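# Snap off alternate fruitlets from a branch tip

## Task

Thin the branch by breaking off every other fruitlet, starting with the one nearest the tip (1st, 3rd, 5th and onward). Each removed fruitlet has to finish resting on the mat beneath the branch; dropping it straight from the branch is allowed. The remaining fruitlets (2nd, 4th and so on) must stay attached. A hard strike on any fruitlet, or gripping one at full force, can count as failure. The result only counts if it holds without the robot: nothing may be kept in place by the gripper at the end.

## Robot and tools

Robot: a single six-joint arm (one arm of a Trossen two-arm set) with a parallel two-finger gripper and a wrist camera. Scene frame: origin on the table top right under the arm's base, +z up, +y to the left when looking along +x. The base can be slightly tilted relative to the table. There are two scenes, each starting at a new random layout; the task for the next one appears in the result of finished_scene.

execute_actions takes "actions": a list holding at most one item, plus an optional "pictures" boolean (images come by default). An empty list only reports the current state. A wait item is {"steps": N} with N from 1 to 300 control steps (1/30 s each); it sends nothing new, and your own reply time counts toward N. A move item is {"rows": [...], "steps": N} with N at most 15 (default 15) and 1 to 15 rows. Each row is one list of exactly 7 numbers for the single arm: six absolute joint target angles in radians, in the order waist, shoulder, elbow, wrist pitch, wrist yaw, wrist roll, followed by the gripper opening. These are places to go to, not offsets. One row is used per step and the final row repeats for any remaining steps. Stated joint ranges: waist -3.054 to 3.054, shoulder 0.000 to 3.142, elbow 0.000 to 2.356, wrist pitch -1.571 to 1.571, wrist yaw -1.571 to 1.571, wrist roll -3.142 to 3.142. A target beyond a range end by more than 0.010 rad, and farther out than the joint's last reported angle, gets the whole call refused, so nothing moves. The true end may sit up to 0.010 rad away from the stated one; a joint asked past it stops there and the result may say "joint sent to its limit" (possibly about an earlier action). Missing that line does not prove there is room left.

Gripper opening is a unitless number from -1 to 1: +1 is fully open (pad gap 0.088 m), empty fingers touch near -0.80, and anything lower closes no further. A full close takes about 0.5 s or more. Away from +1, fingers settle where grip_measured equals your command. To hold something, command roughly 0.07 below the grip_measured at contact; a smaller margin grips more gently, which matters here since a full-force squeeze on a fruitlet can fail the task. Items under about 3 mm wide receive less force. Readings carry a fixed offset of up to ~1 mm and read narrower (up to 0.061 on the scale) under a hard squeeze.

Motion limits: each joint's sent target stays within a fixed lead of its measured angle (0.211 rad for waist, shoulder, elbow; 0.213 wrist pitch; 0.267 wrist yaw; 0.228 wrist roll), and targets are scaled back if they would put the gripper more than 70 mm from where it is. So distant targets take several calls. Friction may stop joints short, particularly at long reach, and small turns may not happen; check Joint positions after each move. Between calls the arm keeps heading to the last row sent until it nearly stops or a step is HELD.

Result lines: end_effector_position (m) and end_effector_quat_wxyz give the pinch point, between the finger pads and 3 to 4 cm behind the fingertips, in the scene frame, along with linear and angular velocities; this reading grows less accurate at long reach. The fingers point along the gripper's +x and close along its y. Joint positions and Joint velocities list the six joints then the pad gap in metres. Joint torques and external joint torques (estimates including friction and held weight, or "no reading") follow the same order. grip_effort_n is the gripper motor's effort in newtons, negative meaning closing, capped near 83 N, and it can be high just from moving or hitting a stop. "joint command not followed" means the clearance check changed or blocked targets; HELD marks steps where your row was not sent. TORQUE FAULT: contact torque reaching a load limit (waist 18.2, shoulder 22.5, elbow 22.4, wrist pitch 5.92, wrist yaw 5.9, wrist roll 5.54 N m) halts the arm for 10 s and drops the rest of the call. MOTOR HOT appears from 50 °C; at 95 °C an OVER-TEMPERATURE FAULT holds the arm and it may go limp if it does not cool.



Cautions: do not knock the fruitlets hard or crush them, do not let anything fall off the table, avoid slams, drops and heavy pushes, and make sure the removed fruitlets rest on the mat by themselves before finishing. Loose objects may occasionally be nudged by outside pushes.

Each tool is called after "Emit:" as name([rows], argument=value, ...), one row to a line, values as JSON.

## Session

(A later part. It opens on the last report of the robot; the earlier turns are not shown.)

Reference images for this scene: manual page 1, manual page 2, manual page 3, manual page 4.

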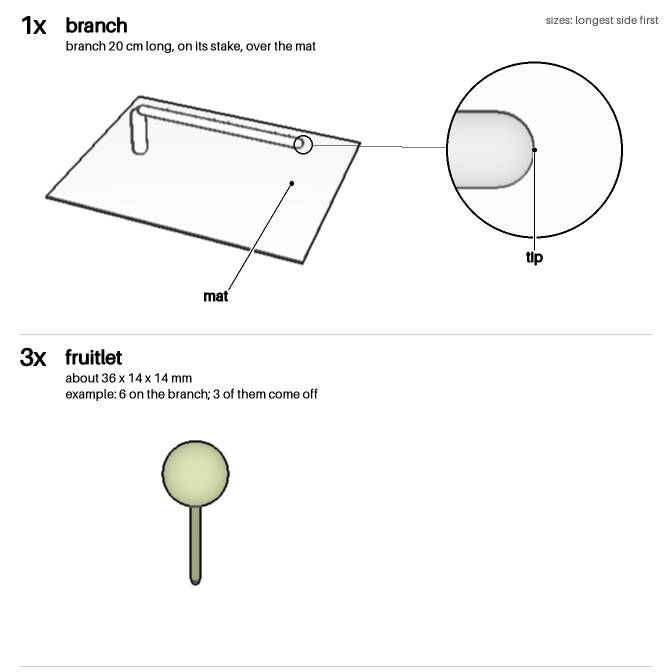

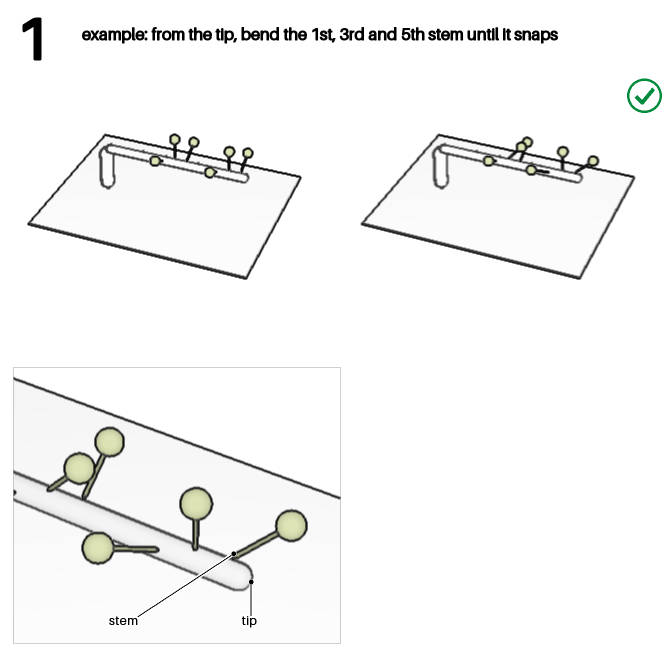

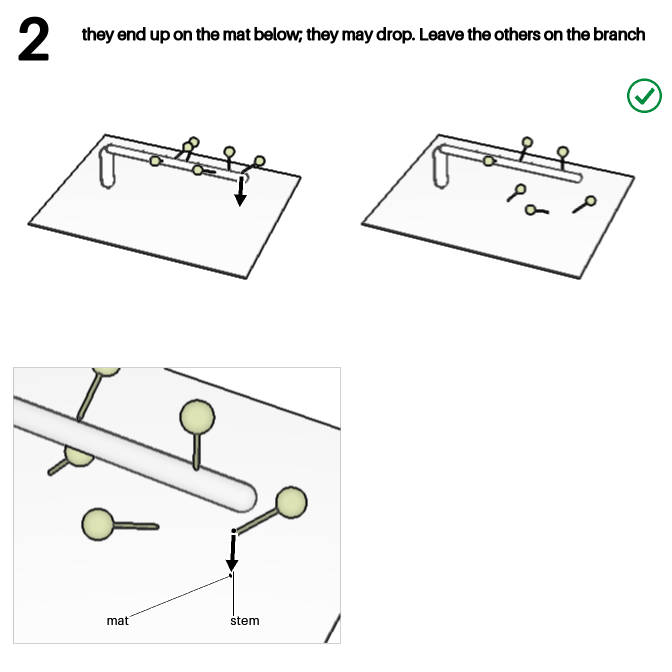

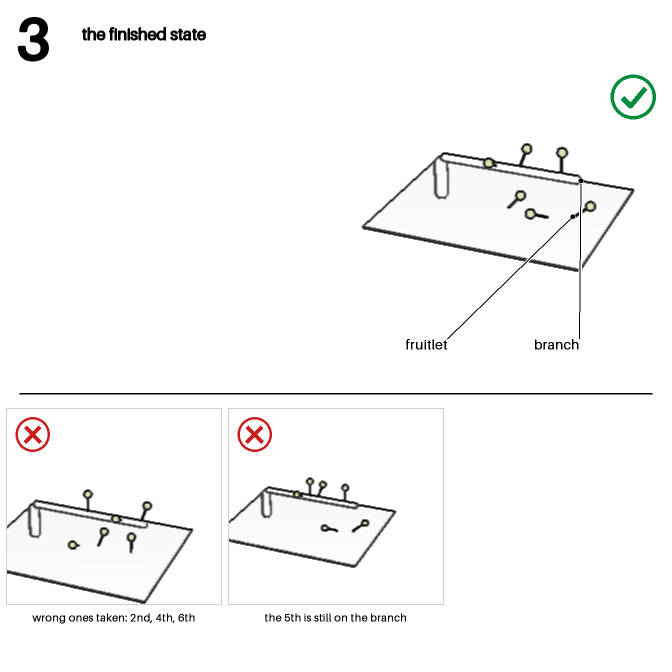

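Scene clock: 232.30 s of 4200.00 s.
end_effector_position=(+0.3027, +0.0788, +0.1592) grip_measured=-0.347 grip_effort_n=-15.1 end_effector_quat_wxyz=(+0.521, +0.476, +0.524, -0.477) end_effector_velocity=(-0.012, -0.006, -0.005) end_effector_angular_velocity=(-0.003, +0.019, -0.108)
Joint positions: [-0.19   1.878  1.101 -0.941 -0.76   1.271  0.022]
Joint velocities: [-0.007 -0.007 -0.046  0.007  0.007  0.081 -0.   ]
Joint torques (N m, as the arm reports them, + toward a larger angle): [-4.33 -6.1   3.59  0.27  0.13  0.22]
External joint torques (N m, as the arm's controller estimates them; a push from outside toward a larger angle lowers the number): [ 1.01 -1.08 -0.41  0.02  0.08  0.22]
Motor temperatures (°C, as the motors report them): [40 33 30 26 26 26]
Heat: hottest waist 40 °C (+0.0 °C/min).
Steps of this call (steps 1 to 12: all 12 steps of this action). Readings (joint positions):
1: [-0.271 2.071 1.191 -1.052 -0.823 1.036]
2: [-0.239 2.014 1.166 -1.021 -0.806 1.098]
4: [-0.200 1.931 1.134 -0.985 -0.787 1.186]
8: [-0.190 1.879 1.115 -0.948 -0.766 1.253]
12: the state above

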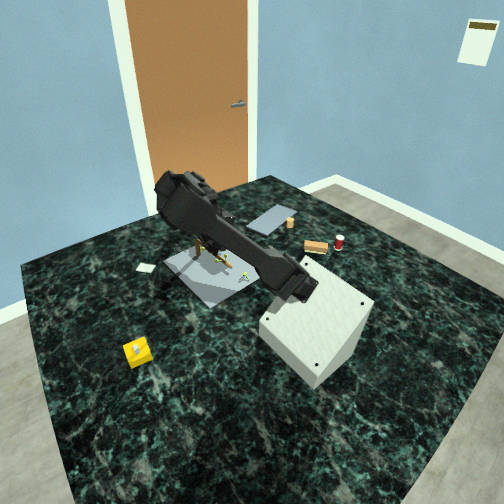

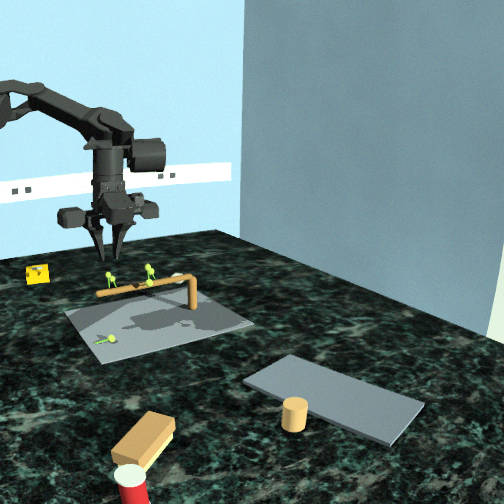

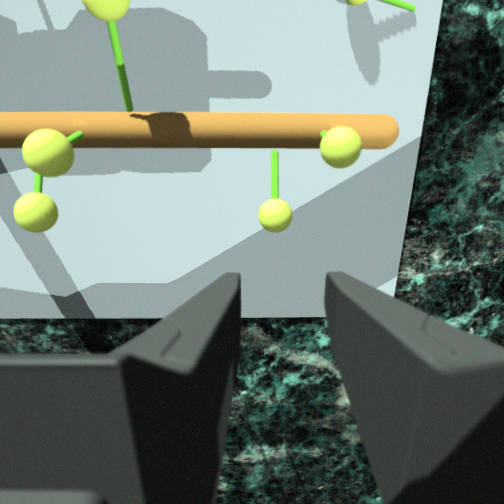

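Emit:
execute_actions([
  {"rows":[[-0.18,1.89,1.085,-0.915,-0.762,1.28,-0.35],[-0.168,1.897,1.072,-0.885,-0.763,1.289,-0.35],[-0.156,1.904,1.059,-0.855,-0.764,1.298,-0.35],[-0.144,1.91,1.046,-0.825,-0.765,1.307,-0.35],[-0.132,1.916,1.034,-0.795,-0.766,1.315,-0.35],[-0.122,1.921,1.024,-0.77,-0.767,1.322,-0.35],[-0.116,1.925,1.019,-0.756,-0.768,1.326,-0.35]],"steps":13},
])

Scene clock: 249.77 s of 4200.00 s.
end_effector_position=(+0.3024, +0.0751, +0.1246) grip_measured=-0.347 grip_effort_n=-15.1 end_effector_quat_wxyz=(+0.532, +0.461, +0.535, -0.466) end_effector_velocity=(+0.014, +0.001, +0.001) end_effector_angular_velocity=(+0.016, -0.062, +0.047)
Joint positions: [-0.119  1.915  1.027 -0.766 -0.764  1.318  0.022]
Joint velocities: [-0.002 -0.002 -0.002  0.081 -0.022  0.007 -0.   ]
Joint torques (N m, as the arm reports them, + toward a larger angle): [-4.46 -3.88  2.97  0.23 -0.07  0.21]
External joint torques (N m, as the arm's controller estimates them; a push from outside toward a larger angle lowers the number): [ 0.97  1.11 -0.53  0.02 -0.12  0.21]
Motor temperatures (°C, as the motors report them): [40 33 30 26 26 26]
Heat: hottest waist 40 °C (+0.0 °C/min).
Steps of this call (steps 1 to 15: the robot went on to your last target; steps 16 to 90: nothing new was sent; then 14.03 s passed at rest; steps 91 to 103: all 13 steps of this action). Readings (joint positions):
91: [-0.189 1.874 1.099 -0.932 -0.759 1.278]
92: [-0.187 1.875 1.094 -0.919 -0.759 1.278]
94: [-0.174 1.880 1.080 -0.880 -0.760 1.287]
98: [-0.133 1.905 1.042 -0.798 -0.763 1.309]
103: the state above

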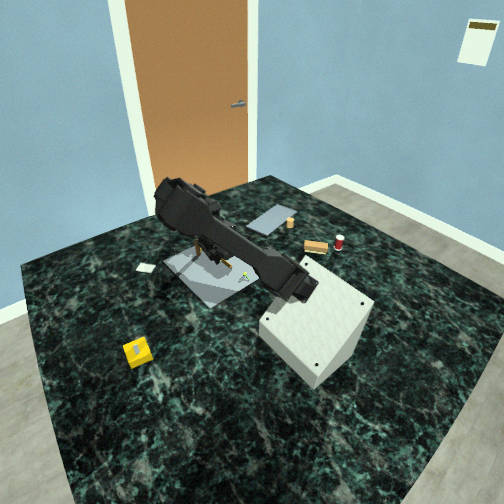

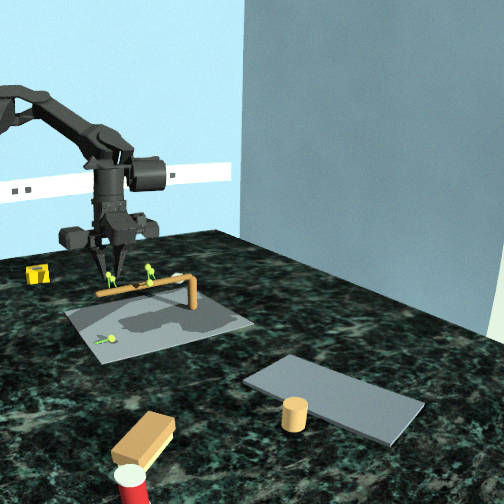

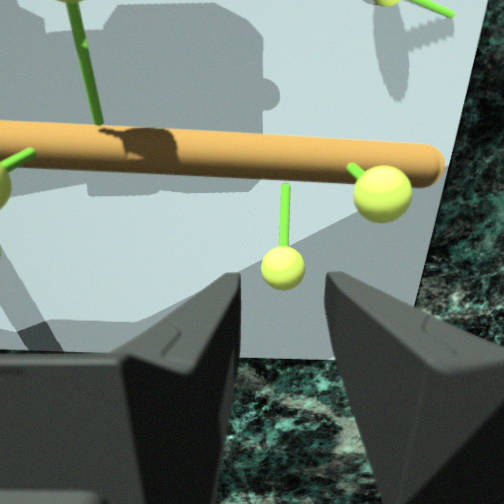

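Emit:
zoom_image(camera="cam_wrist", region=[230, 160, 430, 320])

Region (230, 160, 430, 320) of cam_wrist's 504x504 image, scaled by 2.520, with more detail than that image has; it fills the top 403 rows of this view, and the rest is white.

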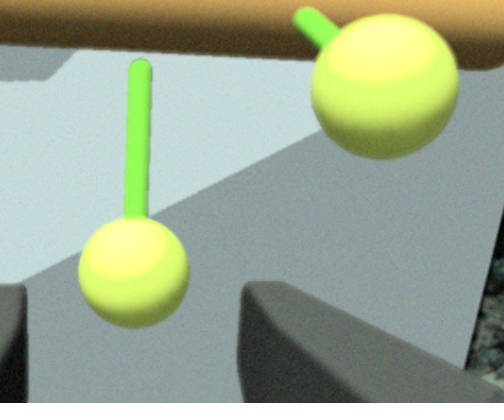

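Emit:
execute_actions([
  {"rows":[[-0.11,1.928,1.015,-0.745,-0.768,1.345,-0.35],[-0.1,1.932,1.006,-0.72,-0.769,1.37,-0.35],[-0.09,1.937,0.997,-0.695,-0.77,1.395,-0.35],[-0.08,1.942,0.988,-0.67,-0.771,1.42,-0.35],[-0.07,1.948,0.978,-0.645,-0.772,1.44,-0.35],[-0.06,1.954,0.969,-0.62,-0.773,1.46,-0.35],[-0.052,1.958,0.962,-0.6,-0.774,1.473,-0.35],[-0.047,1.961,0.957,-0.587,-0.774,1.48,-0.35]],"steps":15},
])

Scene clock: 274.07 s of 4200.00 s.
end_effector_position=(+0.3020, +0.0750, +0.0939) grip_measured=-0.347 grip_effort_n=-14.7 end_effector_quat_wxyz=(+0.521, +0.477, +0.522, -0.478) end_effector_velocity=(+0.012, +0.003, +0.003) end_effector_angular_velocity=(+0.021, -0.056, +0.007)
Joint positions: [-0.05   1.95   0.964 -0.594 -0.771  1.47   0.022]
Joint velocities: [-0.007 -0.007 -0.002  0.066 -0.022  0.037 -0.   ]
Joint torques (N m, as the arm reports them, + toward a larger angle): [-4.33 -3.92  2.58  0.2  -0.03  0.21]
External joint torques (N m, as the arm's controller estimates them; a push from outside toward a larger angle lowers the number): [ 1.1   1.19 -0.51  0.   -0.1   0.21]
Motor temperatures (°C, as the motors report them): [40 32 30 25 26 26]
Heat: hottest waist 40 °C (+0.0 °C/min).
Steps of this call (steps 1 to 15: the robot went on to your last target; steps 16 to 90: nothing new was sent; then 20.80 s passed at rest; steps 91 to 105: all 15 steps of this action). Readings (joint positions):
91: [-0.118 1.915 1.025 -0.756 -0.765 1.325]
92: [-0.116 1.916 1.022 -0.747 -0.765 1.336]
94: [-0.105 1.920 1.013 -0.715 -0.766 1.368]
98: [-0.069 1.939 0.982 -0.637 -0.769 1.437]
105: the state above

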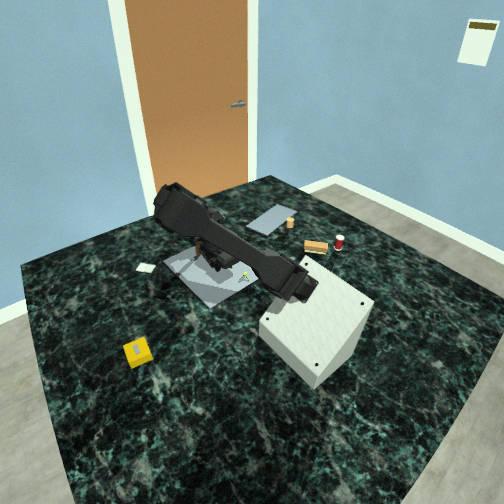

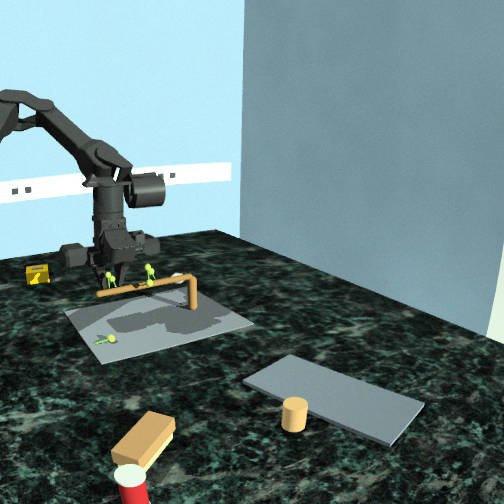

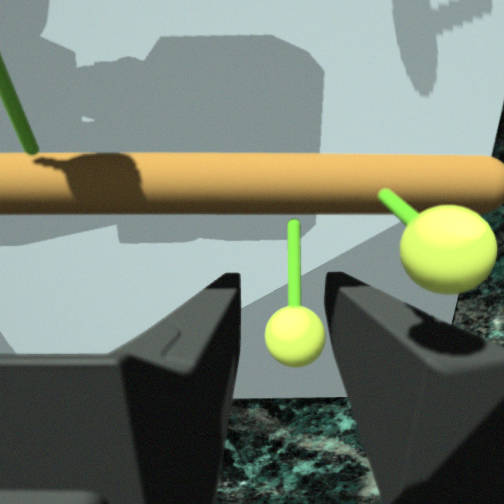

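Emit:
execute_actions([
  {"rows":[[-0.05,1.958,0.972,-0.596,-0.772,1.478,-0.35],[-0.05,1.963,0.98,-0.598,-0.772,1.478,-0.35],[-0.05,1.967,0.986,-0.6,-0.772,1.478,-0.35],[-0.05,1.971,0.991,-0.602,-0.772,1.478,-0.35],[-0.05,1.975,0.996,-0.603,-0.772,1.478,-0.35],[-0.05,1.979,1.002,-0.605,-0.772,1.478,-0.35],[-0.05,1.983,1.007,-0.607,-0.772,1.478,-0.35],[-0.05,1.987,1.013,-0.608,-0.772,1.478,-0.35],[-0.05,1.991,1.018,-0.61,-0.772,1.478,-0.35],[-0.05,1.995,1.024,-0.612,-0.772,1.478,-0.35],[-0.05,1.999,1.029,-0.613,-0.772,1.478,-0.35],[-0.05,2.003,1.035,-0.615,-0.772,1.478,-0.35],[-0.05,2.007,1.04,-0.617,-0.772,1.478,-0.35],[-0.05,2.011,1.045,-0.619,-0.772,1.478,-0.35]],"steps":15},
])

Scene clock: 322.80 s of 4200.00 s.
end_effector_position=(+0.3168, +0.0748, +0.0938) grip_measured=-0.347 grip_effort_n=-15.1 end_effector_quat_wxyz=(+0.521, +0.478, +0.522, -0.477) end_effector_velocity=(+0.024, -0.003, -0.003) end_effector_angular_velocity=(+0.007, +0.007, -0.018)
Joint positions: [-0.05   1.993  1.029 -0.613 -0.771  1.474  0.022]
Joint velocities: [-0.002  0.09   0.115 -0.037 -0.007  0.007 -0.   ]
Joint torques (N m, as the arm reports them, + toward a larger angle): [-4.79 -4.1   4.01 -0.1   0.01  0.15]
External joint torques (N m, as the arm's controller estimates them; a push from outside toward a larger angle lowers the number): [ 0.9   1.29  0.95 -0.26 -0.05  0.15]
Motor temperatures (°C, as the motors report them): [39 31 29 25 26 26]
Heat: hottest waist 39 °C (-1.0 °C/min).
Steps of this call (steps 1 to 15: the robot went on to your last target; steps 16 to 90: nothing new was sent; then 45.23 s passed at rest; steps 91 to 105: all 15 steps of this action). Readings (joint positions):
91: [-0.050 1.950 0.964 -0.590 -0.771 1.474]
92: [-0.050 1.951 0.964 -0.590 -0.771 1.474]
94: [-0.050 1.954 0.971 -0.595 -0.771 1.474]
98: [-0.050 1.967 0.993 -0.601 -0.771 1.474]
105: the state above

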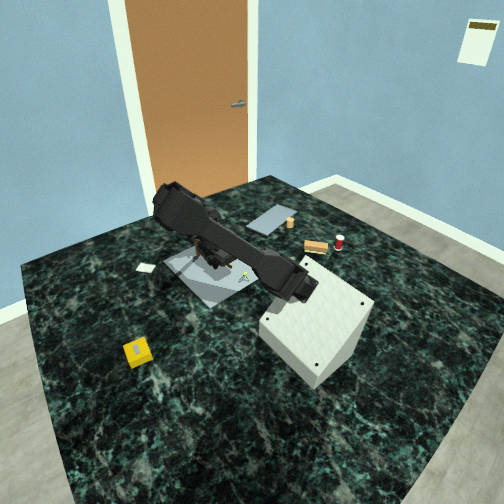

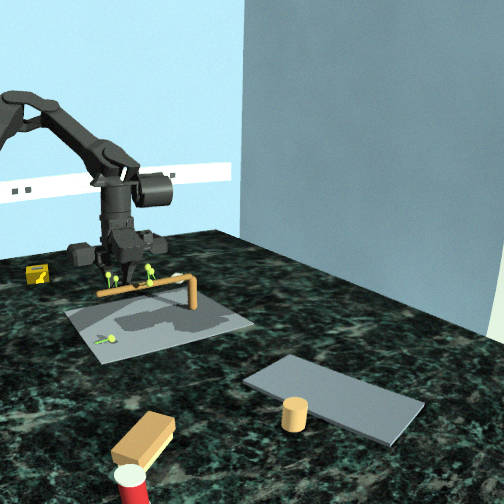

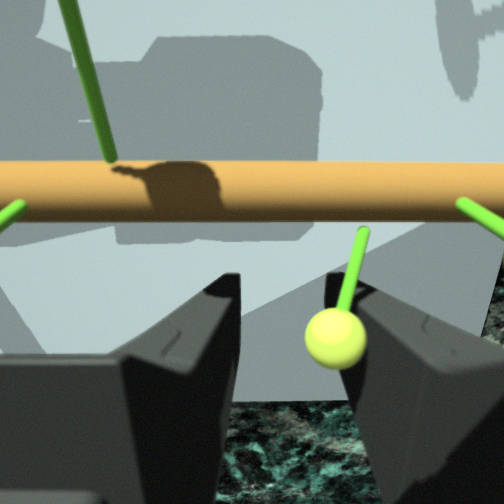

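Emit:
execute_actions([
  {"rows":[[-0.051,2.014,1.05,-0.62,-0.772,1.478,-0.35],[-0.052,2.018,1.055,-0.621,-0.772,1.478,-0.35],[-0.053,2.022,1.06,-0.622,-0.772,1.478,-0.35],[-0.054,2.026,1.065,-0.623,-0.772,1.478,-0.35],[-0.055,2.03,1.07,-0.624,-0.772,1.478,-0.35],[-0.056,2.034,1.075,-0.625,-0.772,1.478,-0.35],[-0.057,2.038,1.08,-0.626,-0.772,1.478,-0.35],[-0.058,2.042,1.085,-0.628,-0.772,1.478,-0.35],[-0.059,2.046,1.09,-0.63,-0.772,1.478,-0.35],[-0.06,2.05,1.095,-0.632,-0.772,1.478,-0.35],[-0.061,2.053,1.1,-0.634,-0.772,1.478,-0.35]],"steps":14},
])

Scene clock: 341.23 s of 4200.00 s.
end_effector_position=(+0.3302, +0.0709, +0.0938) grip_measured=-0.347 grip_effort_n=-15.1 end_effector_quat_wxyz=(+0.520, +0.481, +0.519, -0.479) end_effector_velocity=(+0.015, -0.001, +0.004) end_effector_angular_velocity=(+0.007, -0.014, +0.004)
Joint positions: [-0.058  2.039  1.088 -0.629 -0.771  1.474  0.022]
Joint velocities: [-0.012  0.032  0.061 -0.022 -0.007 -0.007 -0.   ]
Joint torques (N m, as the arm reports them, + toward a larger angle): [-5.11 -4.31  4.04 -0.1   0.02  0.14]
External joint torques (N m, as the arm's controller estimates them; a push from outside toward a larger angle lowers the number): [ 0.66  1.35  0.86 -0.28 -0.02  0.14]
Motor temperatures (°C, as the motors report them): [40 31 30 25 26 26]
Heat: hottest waist 40 °C (+1.0 °C/min).
Steps of this call (steps 1 to 15: the robot went on to your last target; steps 16 to 90: nothing new was sent; then 14.97 s passed at rest; steps 91 to 104: all 14 steps of this action). Readings (joint positions):
91: [-0.050 2.000 1.039 -0.618 -0.771 1.474]
92: [-0.050 2.002 1.041 -0.618 -0.771 1.474]
94: [-0.050 2.007 1.048 -0.619 -0.771 1.474]
98: [-0.052 2.021 1.066 -0.623 -0.771 1.474]
104: the state above

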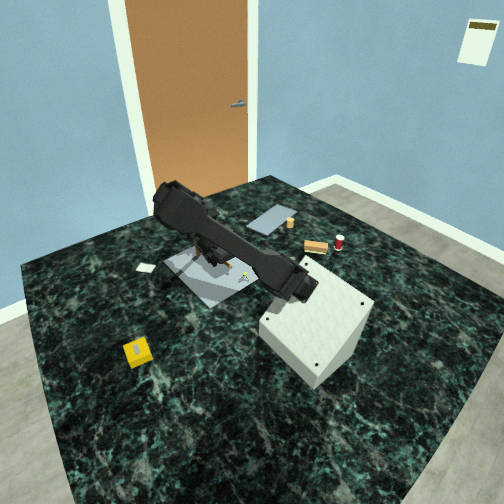

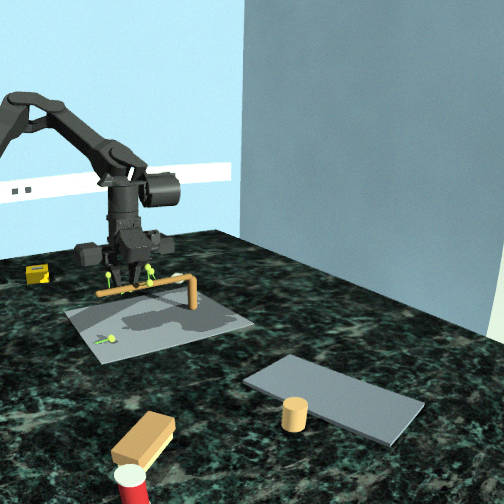

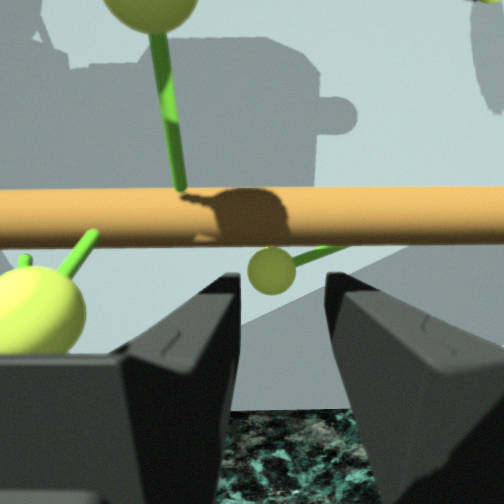

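Emit:
execute_actions([
  {"rows":[[-0.075,2.03,1.095,-0.67,-0.77,1.478,-0.35],[-0.095,2.018,1.11,-0.72,-0.768,1.49,-0.35],[-0.118,2.005,1.13,-0.78,-0.766,1.51,-0.35],[-0.142,1.992,1.155,-0.84,-0.764,1.54,-0.35],[-0.166,1.98,1.18,-0.9,-0.762,1.58,-0.35],[-0.186,1.972,1.205,-0.95,-0.76,1.63,-0.35],[-0.2,1.972,1.235,-0.99,-0.758,1.69,-0.35],[-0.212,1.985,1.275,-1.02,-0.756,1.76,-0.35],[-0.224,2.01,1.32,-1.05,-0.754,1.83,-0.35],[-0.236,2.045,1.37,-1.075,-0.752,1.9,-0.35],[-0.247,2.085,1.42,-1.097,-0.75,1.96,-0.35],[-0.256,2.12,1.46,-1.115,-0.748,2.01,-0.35],[-0.262,2.142,1.487,-1.127,-0.746,2.06,-0.35]],"steps":15},
])

Scene clock: 383.97 s of 4200.00 s.
end_effector_position=(+0.3677, +0.0590, +0.1864) grip_measured=-0.347 grip_effort_n=-15.1 end_effector_quat_wxyz=(+0.311, +0.645, +0.301, -0.630) end_effector_velocity=(+0.045, -0.086, +0.026) end_effector_angular_velocity=(+0.040, +0.128, -1.118)
Joint positions: [-0.253  2.094  1.446 -1.089 -0.752  1.982  0.022]
Joint velocities: [-0.178  0.432  0.476 -0.388  0.051  0.755 -0.   ]
Joint torques (N m, as the arm reports them, + toward a larger angle): [-5.   -4.42  3.99 -0.39  0.15  0.24]
External joint torques (N m, as the arm's controller estimates them; a push from outside toward a larger angle lowers the number): [ 0.81  1.07  0.62 -0.23  0.1   0.18]
Motor temperatures (°C, as the motors report them): [41 31 30 25 26 26]
Heat: hottest waist 41 °C (+2.0 °C/min).
Steps of this call (steps 1 to 15: the robot went on to your last target; steps 16 to 90: nothing new was sent; then 39.23 s passed at rest; steps 91 to 105: all 15 steps of this action). Readings (joint positions):
91: [-0.060 2.041 1.094 -0.639 -0.771 1.474]
92: [-0.064 2.041 1.097 -0.660 -0.771 1.474]
94: [-0.086 2.034 1.111 -0.735 -0.771 1.496]
98: [-0.168 2.005 1.189 -0.917 -0.762 1.633]
105: the state above

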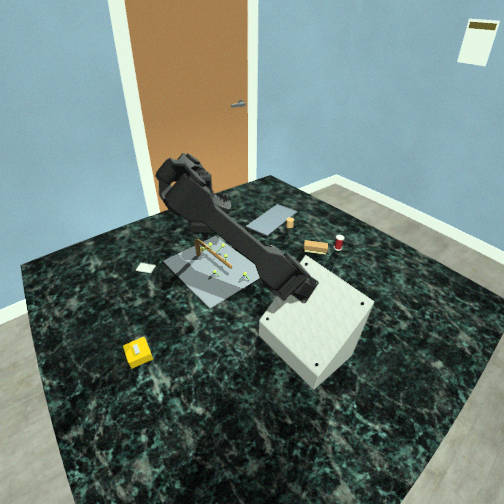

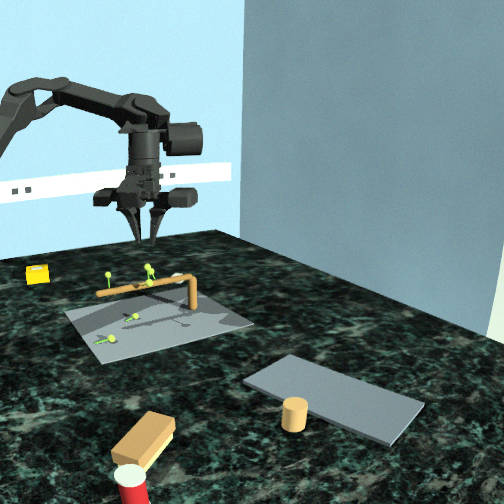

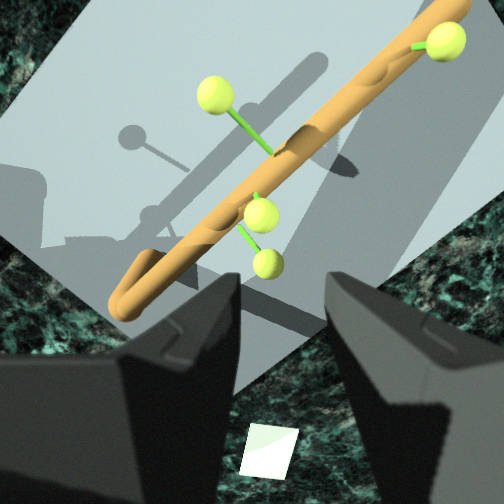

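Emit:
execute_actions([
  {"rows":[[-0.262,2.142,1.487,-1.127,-0.746,2.06,-0.35]],"steps":8},
])

Scene clock: 387.80 s of 4200.00 s.
end_effector_position=(+0.3689, +0.0531, +0.1856) grip_measured=-0.347 grip_effort_n=-15.1 end_effector_quat_wxyz=(+0.272, +0.653, +0.272, -0.652) end_effector_velocity=(-0.001, +0.001, +0.001) end_effector_angular_velocity=(+0.009, +0.001, +0.001)
Joint positions: [-0.261  2.13   1.479 -1.125 -0.748  2.053  0.022]
Joint velocities: [-0.002 -0.002 -0.002 -0.007 -0.007 -0.007 -0.   ]
Joint torques (N m, as the arm reports them, + toward a larger angle): [-5.58 -4.55  5.12 -0.08  0.13  0.22]
External joint torques (N m, as the arm's controller estimates them; a push from outside toward a larger angle lowers the number): [ 1.02  1.39  1.06 -0.27  0.07  0.22]
Motor temperatures (°C, as the motors report them): [41 31 30 25 26 26]
Heat: hottest waist 41 °C (+2.0 °C/min).
Steps of this call (steps 1 to 30: the robot went on to your last target; steps 31 to 90: nothing new was sent; then 0.57 s passed at rest; steps 91 to 98: all 8 steps of this action). Readings (joint positions):
91: [-0.261 2.130 1.479 -1.125 -0.748 2.053]
92: [-0.261 2.130 1.479 -1.125 -0.748 2.053]
94: [-0.261 2.130 1.479 -1.125 -0.748 2.053]
98: the state above

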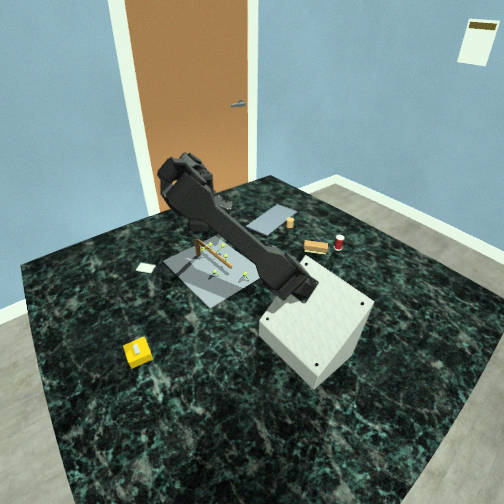

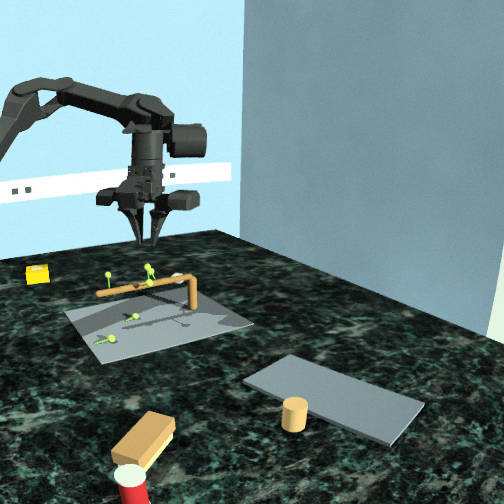

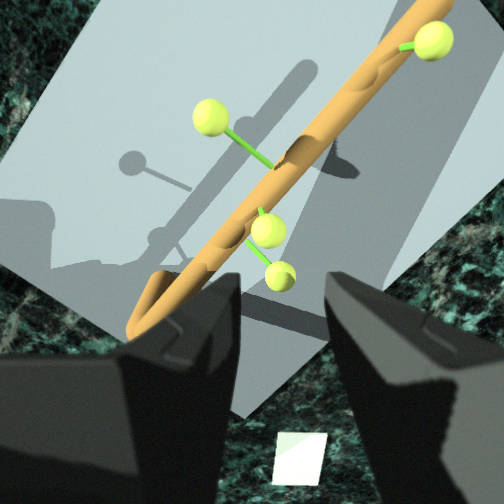

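Emit:
execute_actions([
  {"rows":[[-0.25,2.145,1.462,-1.1,-0.75,2.07,-0.35],[-0.24,2.149,1.447,-1.073,-0.752,2.084,-0.35],[-0.23,2.153,1.432,-1.046,-0.754,2.098,-0.35],[-0.22,2.157,1.417,-1.02,-0.756,2.112,-0.35],[-0.21,2.16,1.403,-0.993,-0.758,2.126,-0.35],[-0.2,2.163,1.393,-0.97,-0.76,2.138,-0.35]],"steps":12},
])

Scene clock: 404.83 s of 4200.00 s.
end_effector_position=(+0.3680, +0.0507, +0.1498) grip_measured=-0.347 grip_effort_n=-15.1 end_effector_quat_wxyz=(+0.270, +0.650, +0.273, -0.656) end_effector_velocity=(+0.008, -0.004, -0.003) end_effector_angular_velocity=(-0.003, -0.047, -0.011)
Joint positions: [-0.2    2.155  1.401 -0.981 -0.756  2.128  0.022]
Joint velocities: [-0.002 -0.002 -0.022  0.081 -0.007  0.051 -0.   ]
Joint torques (N m, as the arm reports them, + toward a larger angle): [-5.59 -5.15  3.51  0.23 -0.06  0.23]
External joint torques (N m, as the arm's controller estimates them; a push from outside toward a larger angle lowers the number): [ 1.34  1.3  -0.48  0.03 -0.12  0.22]
Motor temperatures (°C, as the motors report them): [41 31 31 25 26 26]
Heat: hottest waist 41 °C (+1.0 °C/min).
Steps of this call (steps 1 to 15: the robot went on to your last target; steps 16 to 90: nothing new was sent; then 13.63 s passed at rest; steps 91 to 102: all 12 steps of this action). Readings (joint positions):
91: [-0.261 2.130 1.479 -1.123 -0.748 2.056]
92: [-0.259 2.131 1.474 -1.110 -0.748 2.062]
94: [-0.249 2.133 1.458 -1.071 -0.749 2.080]
98: [-0.213 2.148 1.416 -1.001 -0.754 2.117]
102: the state above

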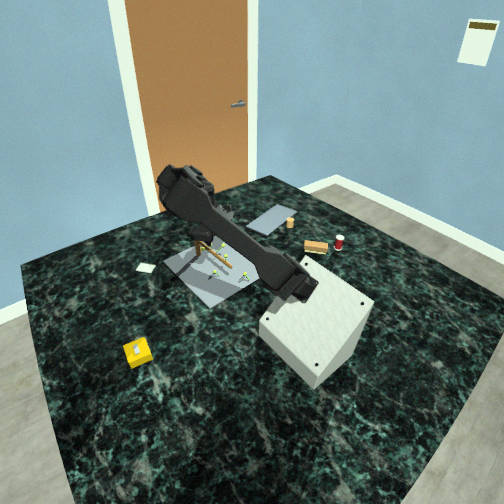

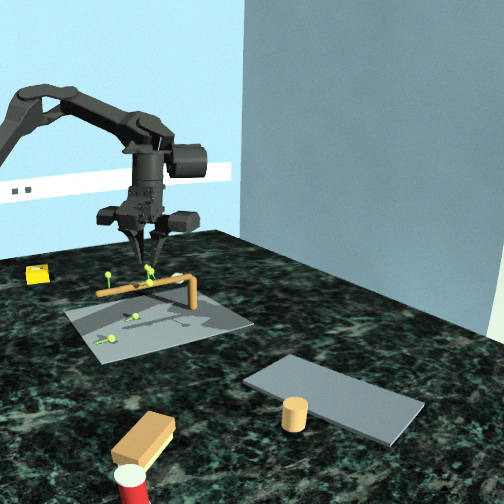

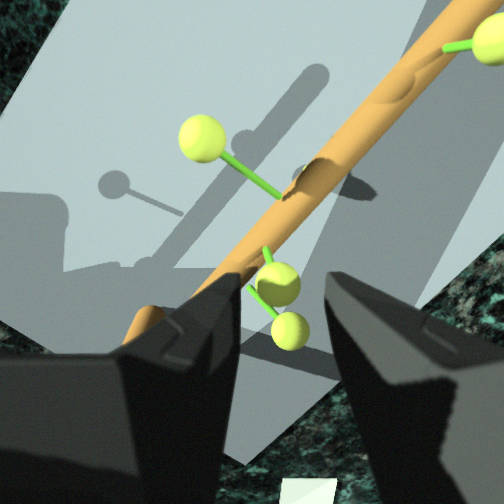

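Emit:
execute_actions([
  {"rows":[[-0.194,2.165,1.386,-0.955,-0.76,2.142,-0.35],[-0.186,2.168,1.377,-0.935,-0.761,2.154,-0.35],[-0.178,2.171,1.369,-0.915,-0.762,2.166,-0.35],[-0.17,2.174,1.361,-0.895,-0.764,2.178,-0.35],[-0.162,2.176,1.353,-0.877,-0.765,2.188,-0.35],[-0.155,2.178,1.346,-0.862,-0.766,2.197,-0.35],[-0.15,2.18,1.341,-0.851,-0.767,2.203,-0.35]],"steps":14},
])

Scene clock: 416.27 s of 4200.00 s.
end_effector_position=(+0.3699, +0.0518, +0.1248) grip_measured=-0.347 grip_effort_n=-15.1 end_effector_quat_wxyz=(+0.274, +0.651, +0.274, -0.653) end_effector_velocity=(+0.006, +0.001, -0.000) end_effector_angular_velocity=(+0.003, -0.026, +0.005)
Joint positions: [-0.151  2.169  1.348 -0.857 -0.763  2.194  0.022]
Joint velocities: [ 0.002 -0.002 -0.002  0.037 -0.007  0.022  0.   ]
Joint torques (N m, as the arm reports them, + toward a larger angle): [-5.63 -4.94  3.09  0.2  -0.06  0.22]
External joint torques (N m, as the arm's controller estimates them; a push from outside toward a larger angle lowers the number): [ 0.98  1.33 -0.56  0.03 -0.11  0.22]
Motor temperatures (°C, as the motors report them): [42 31 30 25 26 26]
Heat: hottest waist 42 °C (+2.0 °C/min).
Steps of this call (steps 1 to 15: the robot went on to your last target; steps 16 to 90: nothing new was sent; then 7.97 s passed at rest; steps 91 to 104: all 14 steps of this action). Readings (joint positions):
91: [-0.200 2.155 1.398 -0.969 -0.757 2.133]
92: [-0.199 2.155 1.395 -0.960 -0.757 2.137]
94: [-0.192 2.155 1.385 -0.933 -0.758 2.151]
98: [-0.164 2.164 1.360 -0.879 -0.762 2.182]
104: the state above

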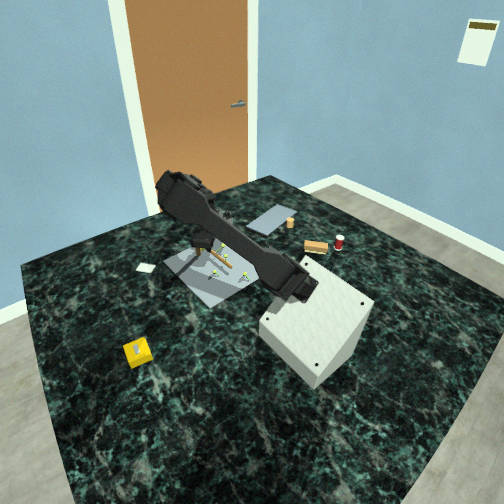

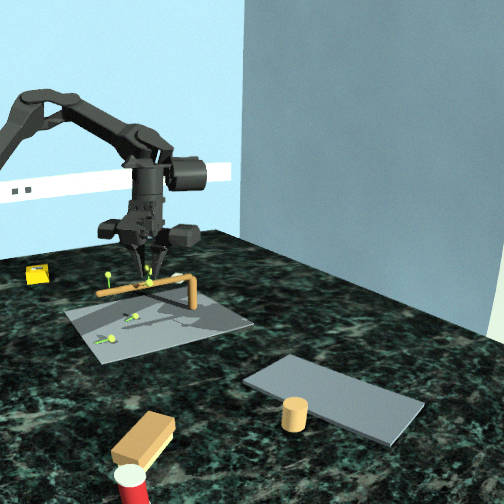

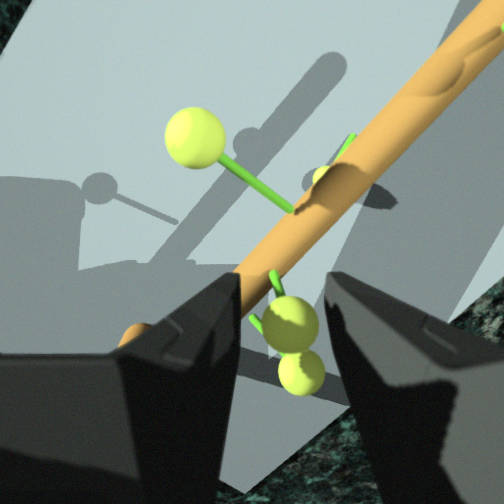

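Emit:
execute_actions([
  {"rows":[[-0.149,2.162,1.339,-0.853,-0.766,2.2,-0.35],[-0.147,2.155,1.335,-0.851,-0.766,2.202,-0.35],[-0.145,2.15,1.33,-0.849,-0.766,2.205,-0.35],[-0.143,2.145,1.325,-0.847,-0.766,2.208,-0.35],[-0.141,2.14,1.32,-0.845,-0.766,2.211,-0.35],[-0.139,2.135,1.315,-0.843,-0.767,2.214,-0.35],[-0.137,2.13,1.31,-0.841,-0.767,2.217,-0.35],[-0.135,2.125,1.305,-0.839,-0.767,2.22,-0.35],[-0.133,2.12,1.3,-0.837,-0.767,2.223,-0.35],[-0.131,2.115,1.295,-0.835,-0.768,2.226,-0.35],[-0.129,2.11,1.29,-0.833,-0.768,2.229,-0.35],[-0.127,2.105,1.285,-0.83,-0.768,2.232,-0.35],[-0.126,2.101,1.28,-0.828,-0.768,2.234,-0.35],[-0.125,2.099,1.277,-0.826,-0.768,2.236,-0.35]],"steps":15},
])

Scene clock: 433.10 s of 4200.00 s.
end_effector_position=(+0.3607, +0.0618, +0.1240) grip_measured=-0.347 grip_effort_n=-15.1 end_effector_quat_wxyz=(+0.274, +0.652, +0.272, -0.652) end_effector_velocity=(-0.018, +0.021, +0.007) end_effector_angular_velocity=(+0.035, -0.008, -0.045)
Joint positions: [-0.132  2.118  1.293 -0.831 -0.764  2.225  0.022]
Joint velocities: [ 0.012 -0.1   -0.09   0.007 -0.037  0.066 -0.   ]
Joint torques (N m, as the arm reports them, + toward a larger angle): [-5.01 -7.16  2.92  0.12 -0.08  0.22]
External joint torques (N m, as the arm's controller estimates them; a push from outside toward a larger angle lowers the number): [ 1.49 -1.22 -0.69 -0.1  -0.14  0.21]
Motor temperatures (°C, as the motors report them): [42 31 30 25 26 26]
Heat: hottest waist 42 °C (+1.0 °C/min).
Steps of this call (steps 1 to 15: the robot went on to your last target; steps 16 to 90: nothing new was sent; then 13.33 s passed at rest; steps 91 to 105: all 15 steps of this action). Readings (joint positions):
91: [-0.151 2.169 1.348 -0.853 -0.764 2.197]
92: [-0.151 2.169 1.347 -0.853 -0.764 2.197]
94: [-0.150 2.167 1.342 -0.851 -0.764 2.198]
98: [-0.143 2.152 1.323 -0.846 -0.764 2.207]
105: the state above

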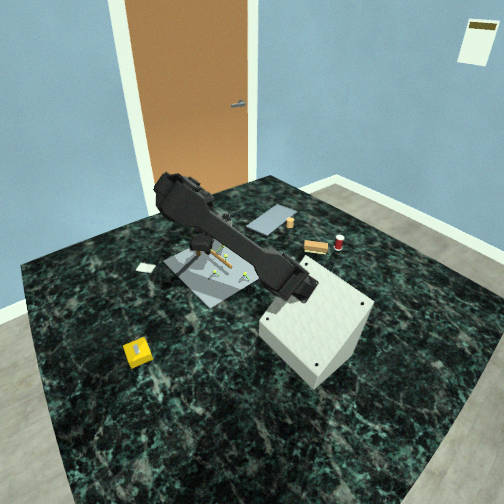

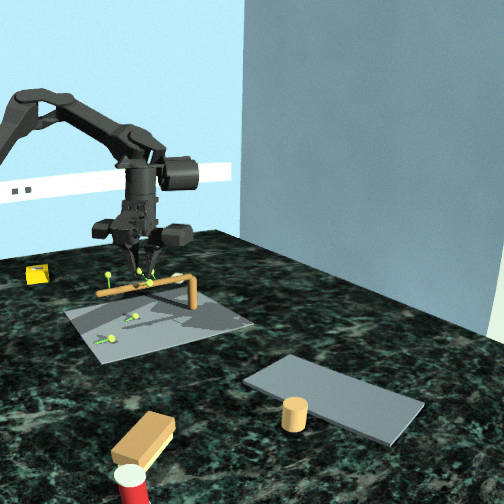

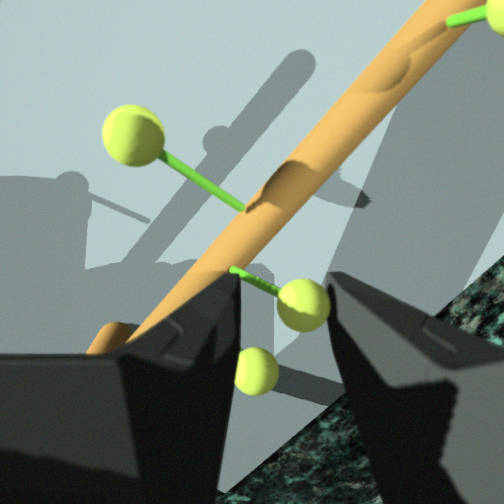

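Emit:
execute_actions([
  {"rows":[[-0.124,2.096,1.273,-0.824,-0.769,2.238,-0.35],[-0.122,2.092,1.268,-0.822,-0.769,2.241,-0.35],[-0.12,2.088,1.263,-0.82,-0.769,2.244,-0.35],[-0.118,2.083,1.258,-0.818,-0.769,2.247,-0.35],[-0.116,2.078,1.253,-0.816,-0.77,2.25,-0.35],[-0.114,2.073,1.248,-0.814,-0.77,2.253,-0.35],[-0.112,2.068,1.243,-0.812,-0.77,2.256,-0.35],[-0.11,2.063,1.238,-0.81,-0.77,2.259,-0.35],[-0.108,2.058,1.233,-0.808,-0.771,2.262,-0.35],[-0.107,2.054,1.229,-0.806,-0.771,2.265,-0.35],[-0.106,2.051,1.226,-0.804,-0.771,2.267,-0.35]],"steps":14},
])

Scene clock: 445.03 s of 4200.00 s.
end_effector_position=(+0.3498, +0.0729, +0.1220) grip_measured=-0.347 grip_effort_n=-15.1 end_effector_quat_wxyz=(+0.272, +0.652, +0.272, -0.653) end_effector_velocity=(-0.006, +0.010, +0.003) end_effector_angular_velocity=(+0.005, -0.015, +0.023)
Joint positions: [-0.109  2.065  1.237 -0.808 -0.768  2.258  0.022]
Joint velocities: [ 0.012 -0.051 -0.042  0.022 -0.007  0.007 -0.   ]
Joint torques (N m, as the arm reports them, + toward a larger angle): [-5.06 -6.89  2.93  0.21 -0.06  0.22]
External joint torques (N m, as the arm's controller estimates them; a push from outside toward a larger angle lowers the number): [ 1.26 -1.11 -0.61  0.02 -0.12  0.22]
Motor temperatures (°C, as the motors report them): [42 33 30 25 26 26]
Heat: hottest waist 42 °C (+1.0 °C/min).
Steps of this call (steps 1 to 15: the robot went on to your last target; steps 16 to 90: nothing new was sent; then 8.47 s passed at rest; steps 91 to 104: all 14 steps of this action). Readings (joint positions):
91: [-0.127 2.110 1.283 -0.827 -0.765 2.230]
92: [-0.127 2.109 1.282 -0.826 -0.765 2.231]
94: [-0.126 2.104 1.275 -0.824 -0.765 2.235]
98: [-0.118 2.087 1.257 -0.817 -0.766 2.245]
104: the state above

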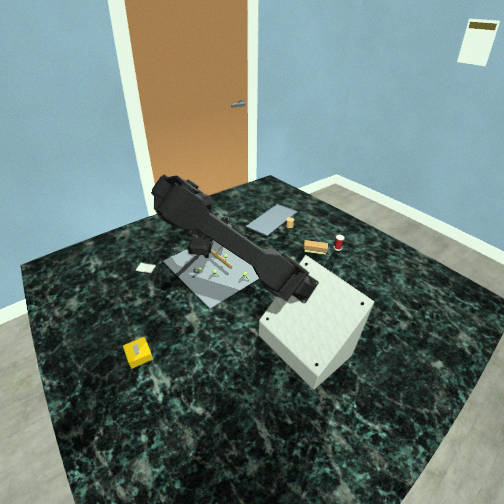

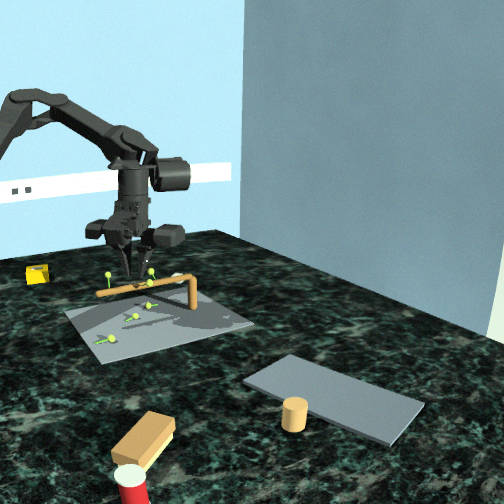

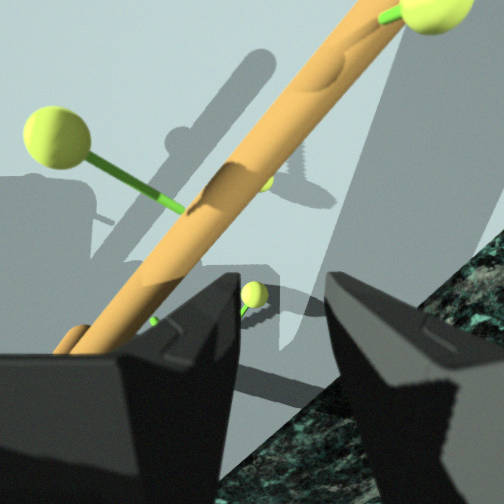

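Emit:
execute_actions([
  {"rows":[[-0.125,2.06,1.255,-0.85,-0.766,2.25,-0.35],[-0.145,2.052,1.28,-0.9,-0.764,2.23,-0.3],[-0.17,2.045,1.31,-0.96,-0.761,2.2,-0.2],[-0.195,2.04,1.34,-1.02,-0.758,2.17,-0.1],[-0.215,2.036,1.365,-1.07,-0.756,2.14,0],[-0.23,2.034,1.385,-1.1,-0.754,2.12,0]],"steps":15},
])

Scene clock: 451.93 s of 4200.00 s.
end_effector_position=(+0.3504, +0.0710, +0.1820) grip_measured=-0.009 grip_effort_n=12.3 end_effector_quat_wxyz=(+0.258, +0.658, +0.261, -0.658) end_effector_velocity=(-0.014, +0.002, -0.001) end_effector_angular_velocity=(+0.006, +0.053, -0.010)
Joint positions: [-0.231  2.038  1.378 -1.093 -0.757  2.129  0.039]
Joint velocities: [ 0.002 -0.002 -0.007 -0.066  0.007 -0.037  0.003]
Joint torques (N m, as the arm reports them, + toward a larger angle): [-5.12 -5.9   4.87 -0.05  0.13 -0.26]
External joint torques (N m, as the arm's controller estimates them; a push from outside toward a larger angle lowers the number): [ 1.17 -0.31  0.74 -0.27  0.08 -0.25]
Motor temperatures (°C, as the motors report them): [42 33 30 25 26 26]
Heat: hottest waist 42 °C (+1.0 °C/min).
Steps of this call (steps 1 to 15: the robot went on to your last target; steps 16 to 90: nothing new was sent; then 3.40 s passed at rest; steps 91 to 105: all 15 steps of this action). Readings (joint positions):
91: [-0.109 2.063 1.235 -0.813 -0.768 2.260]
92: [-0.113 2.063 1.243 -0.838 -0.768 2.258]
94: [-0.136 2.063 1.273 -0.915 -0.767 2.226]
98: [-0.210 2.050 1.350 -1.044 -0.759 2.155]
105: the state above

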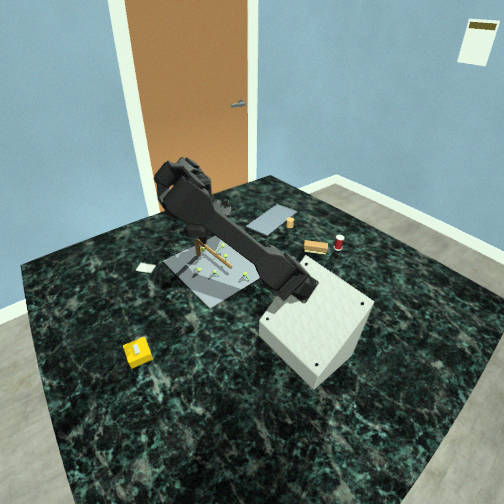

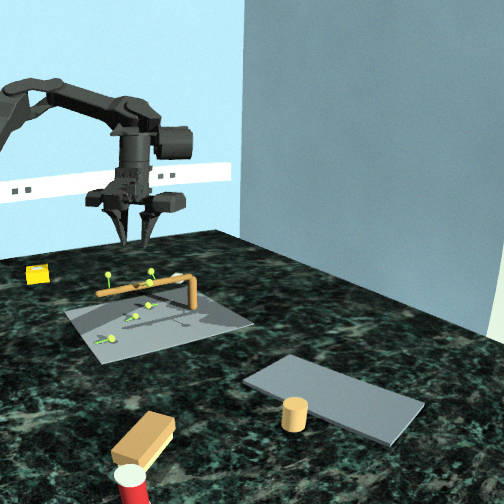

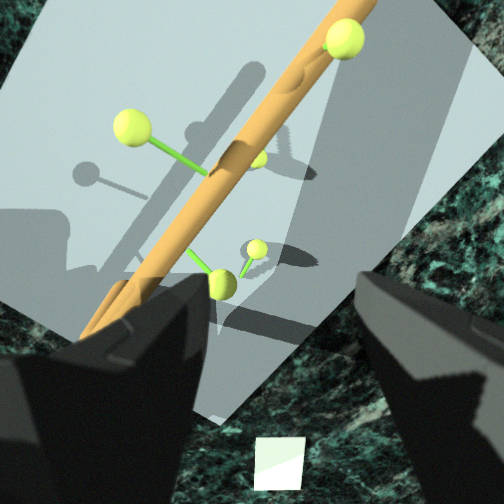

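Emit:
zoom_image(camera="cam_low", region=[50, 260, 260, 370])

Region (50, 260, 260, 370) of cam_low's 504x504 image, scaled by 2.400, with more detail than that image has; it fills the top 264 rows of this view, and the rest is white.

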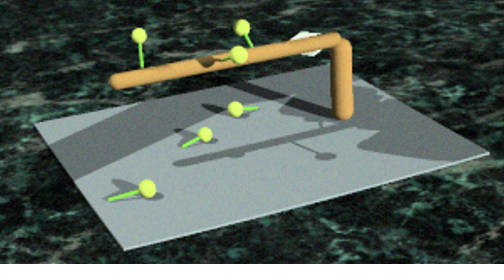

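All three are on the mat and the other three remain on the branch.

Emit:
finished_scene(scene=2)

The scene is finished: the task was done.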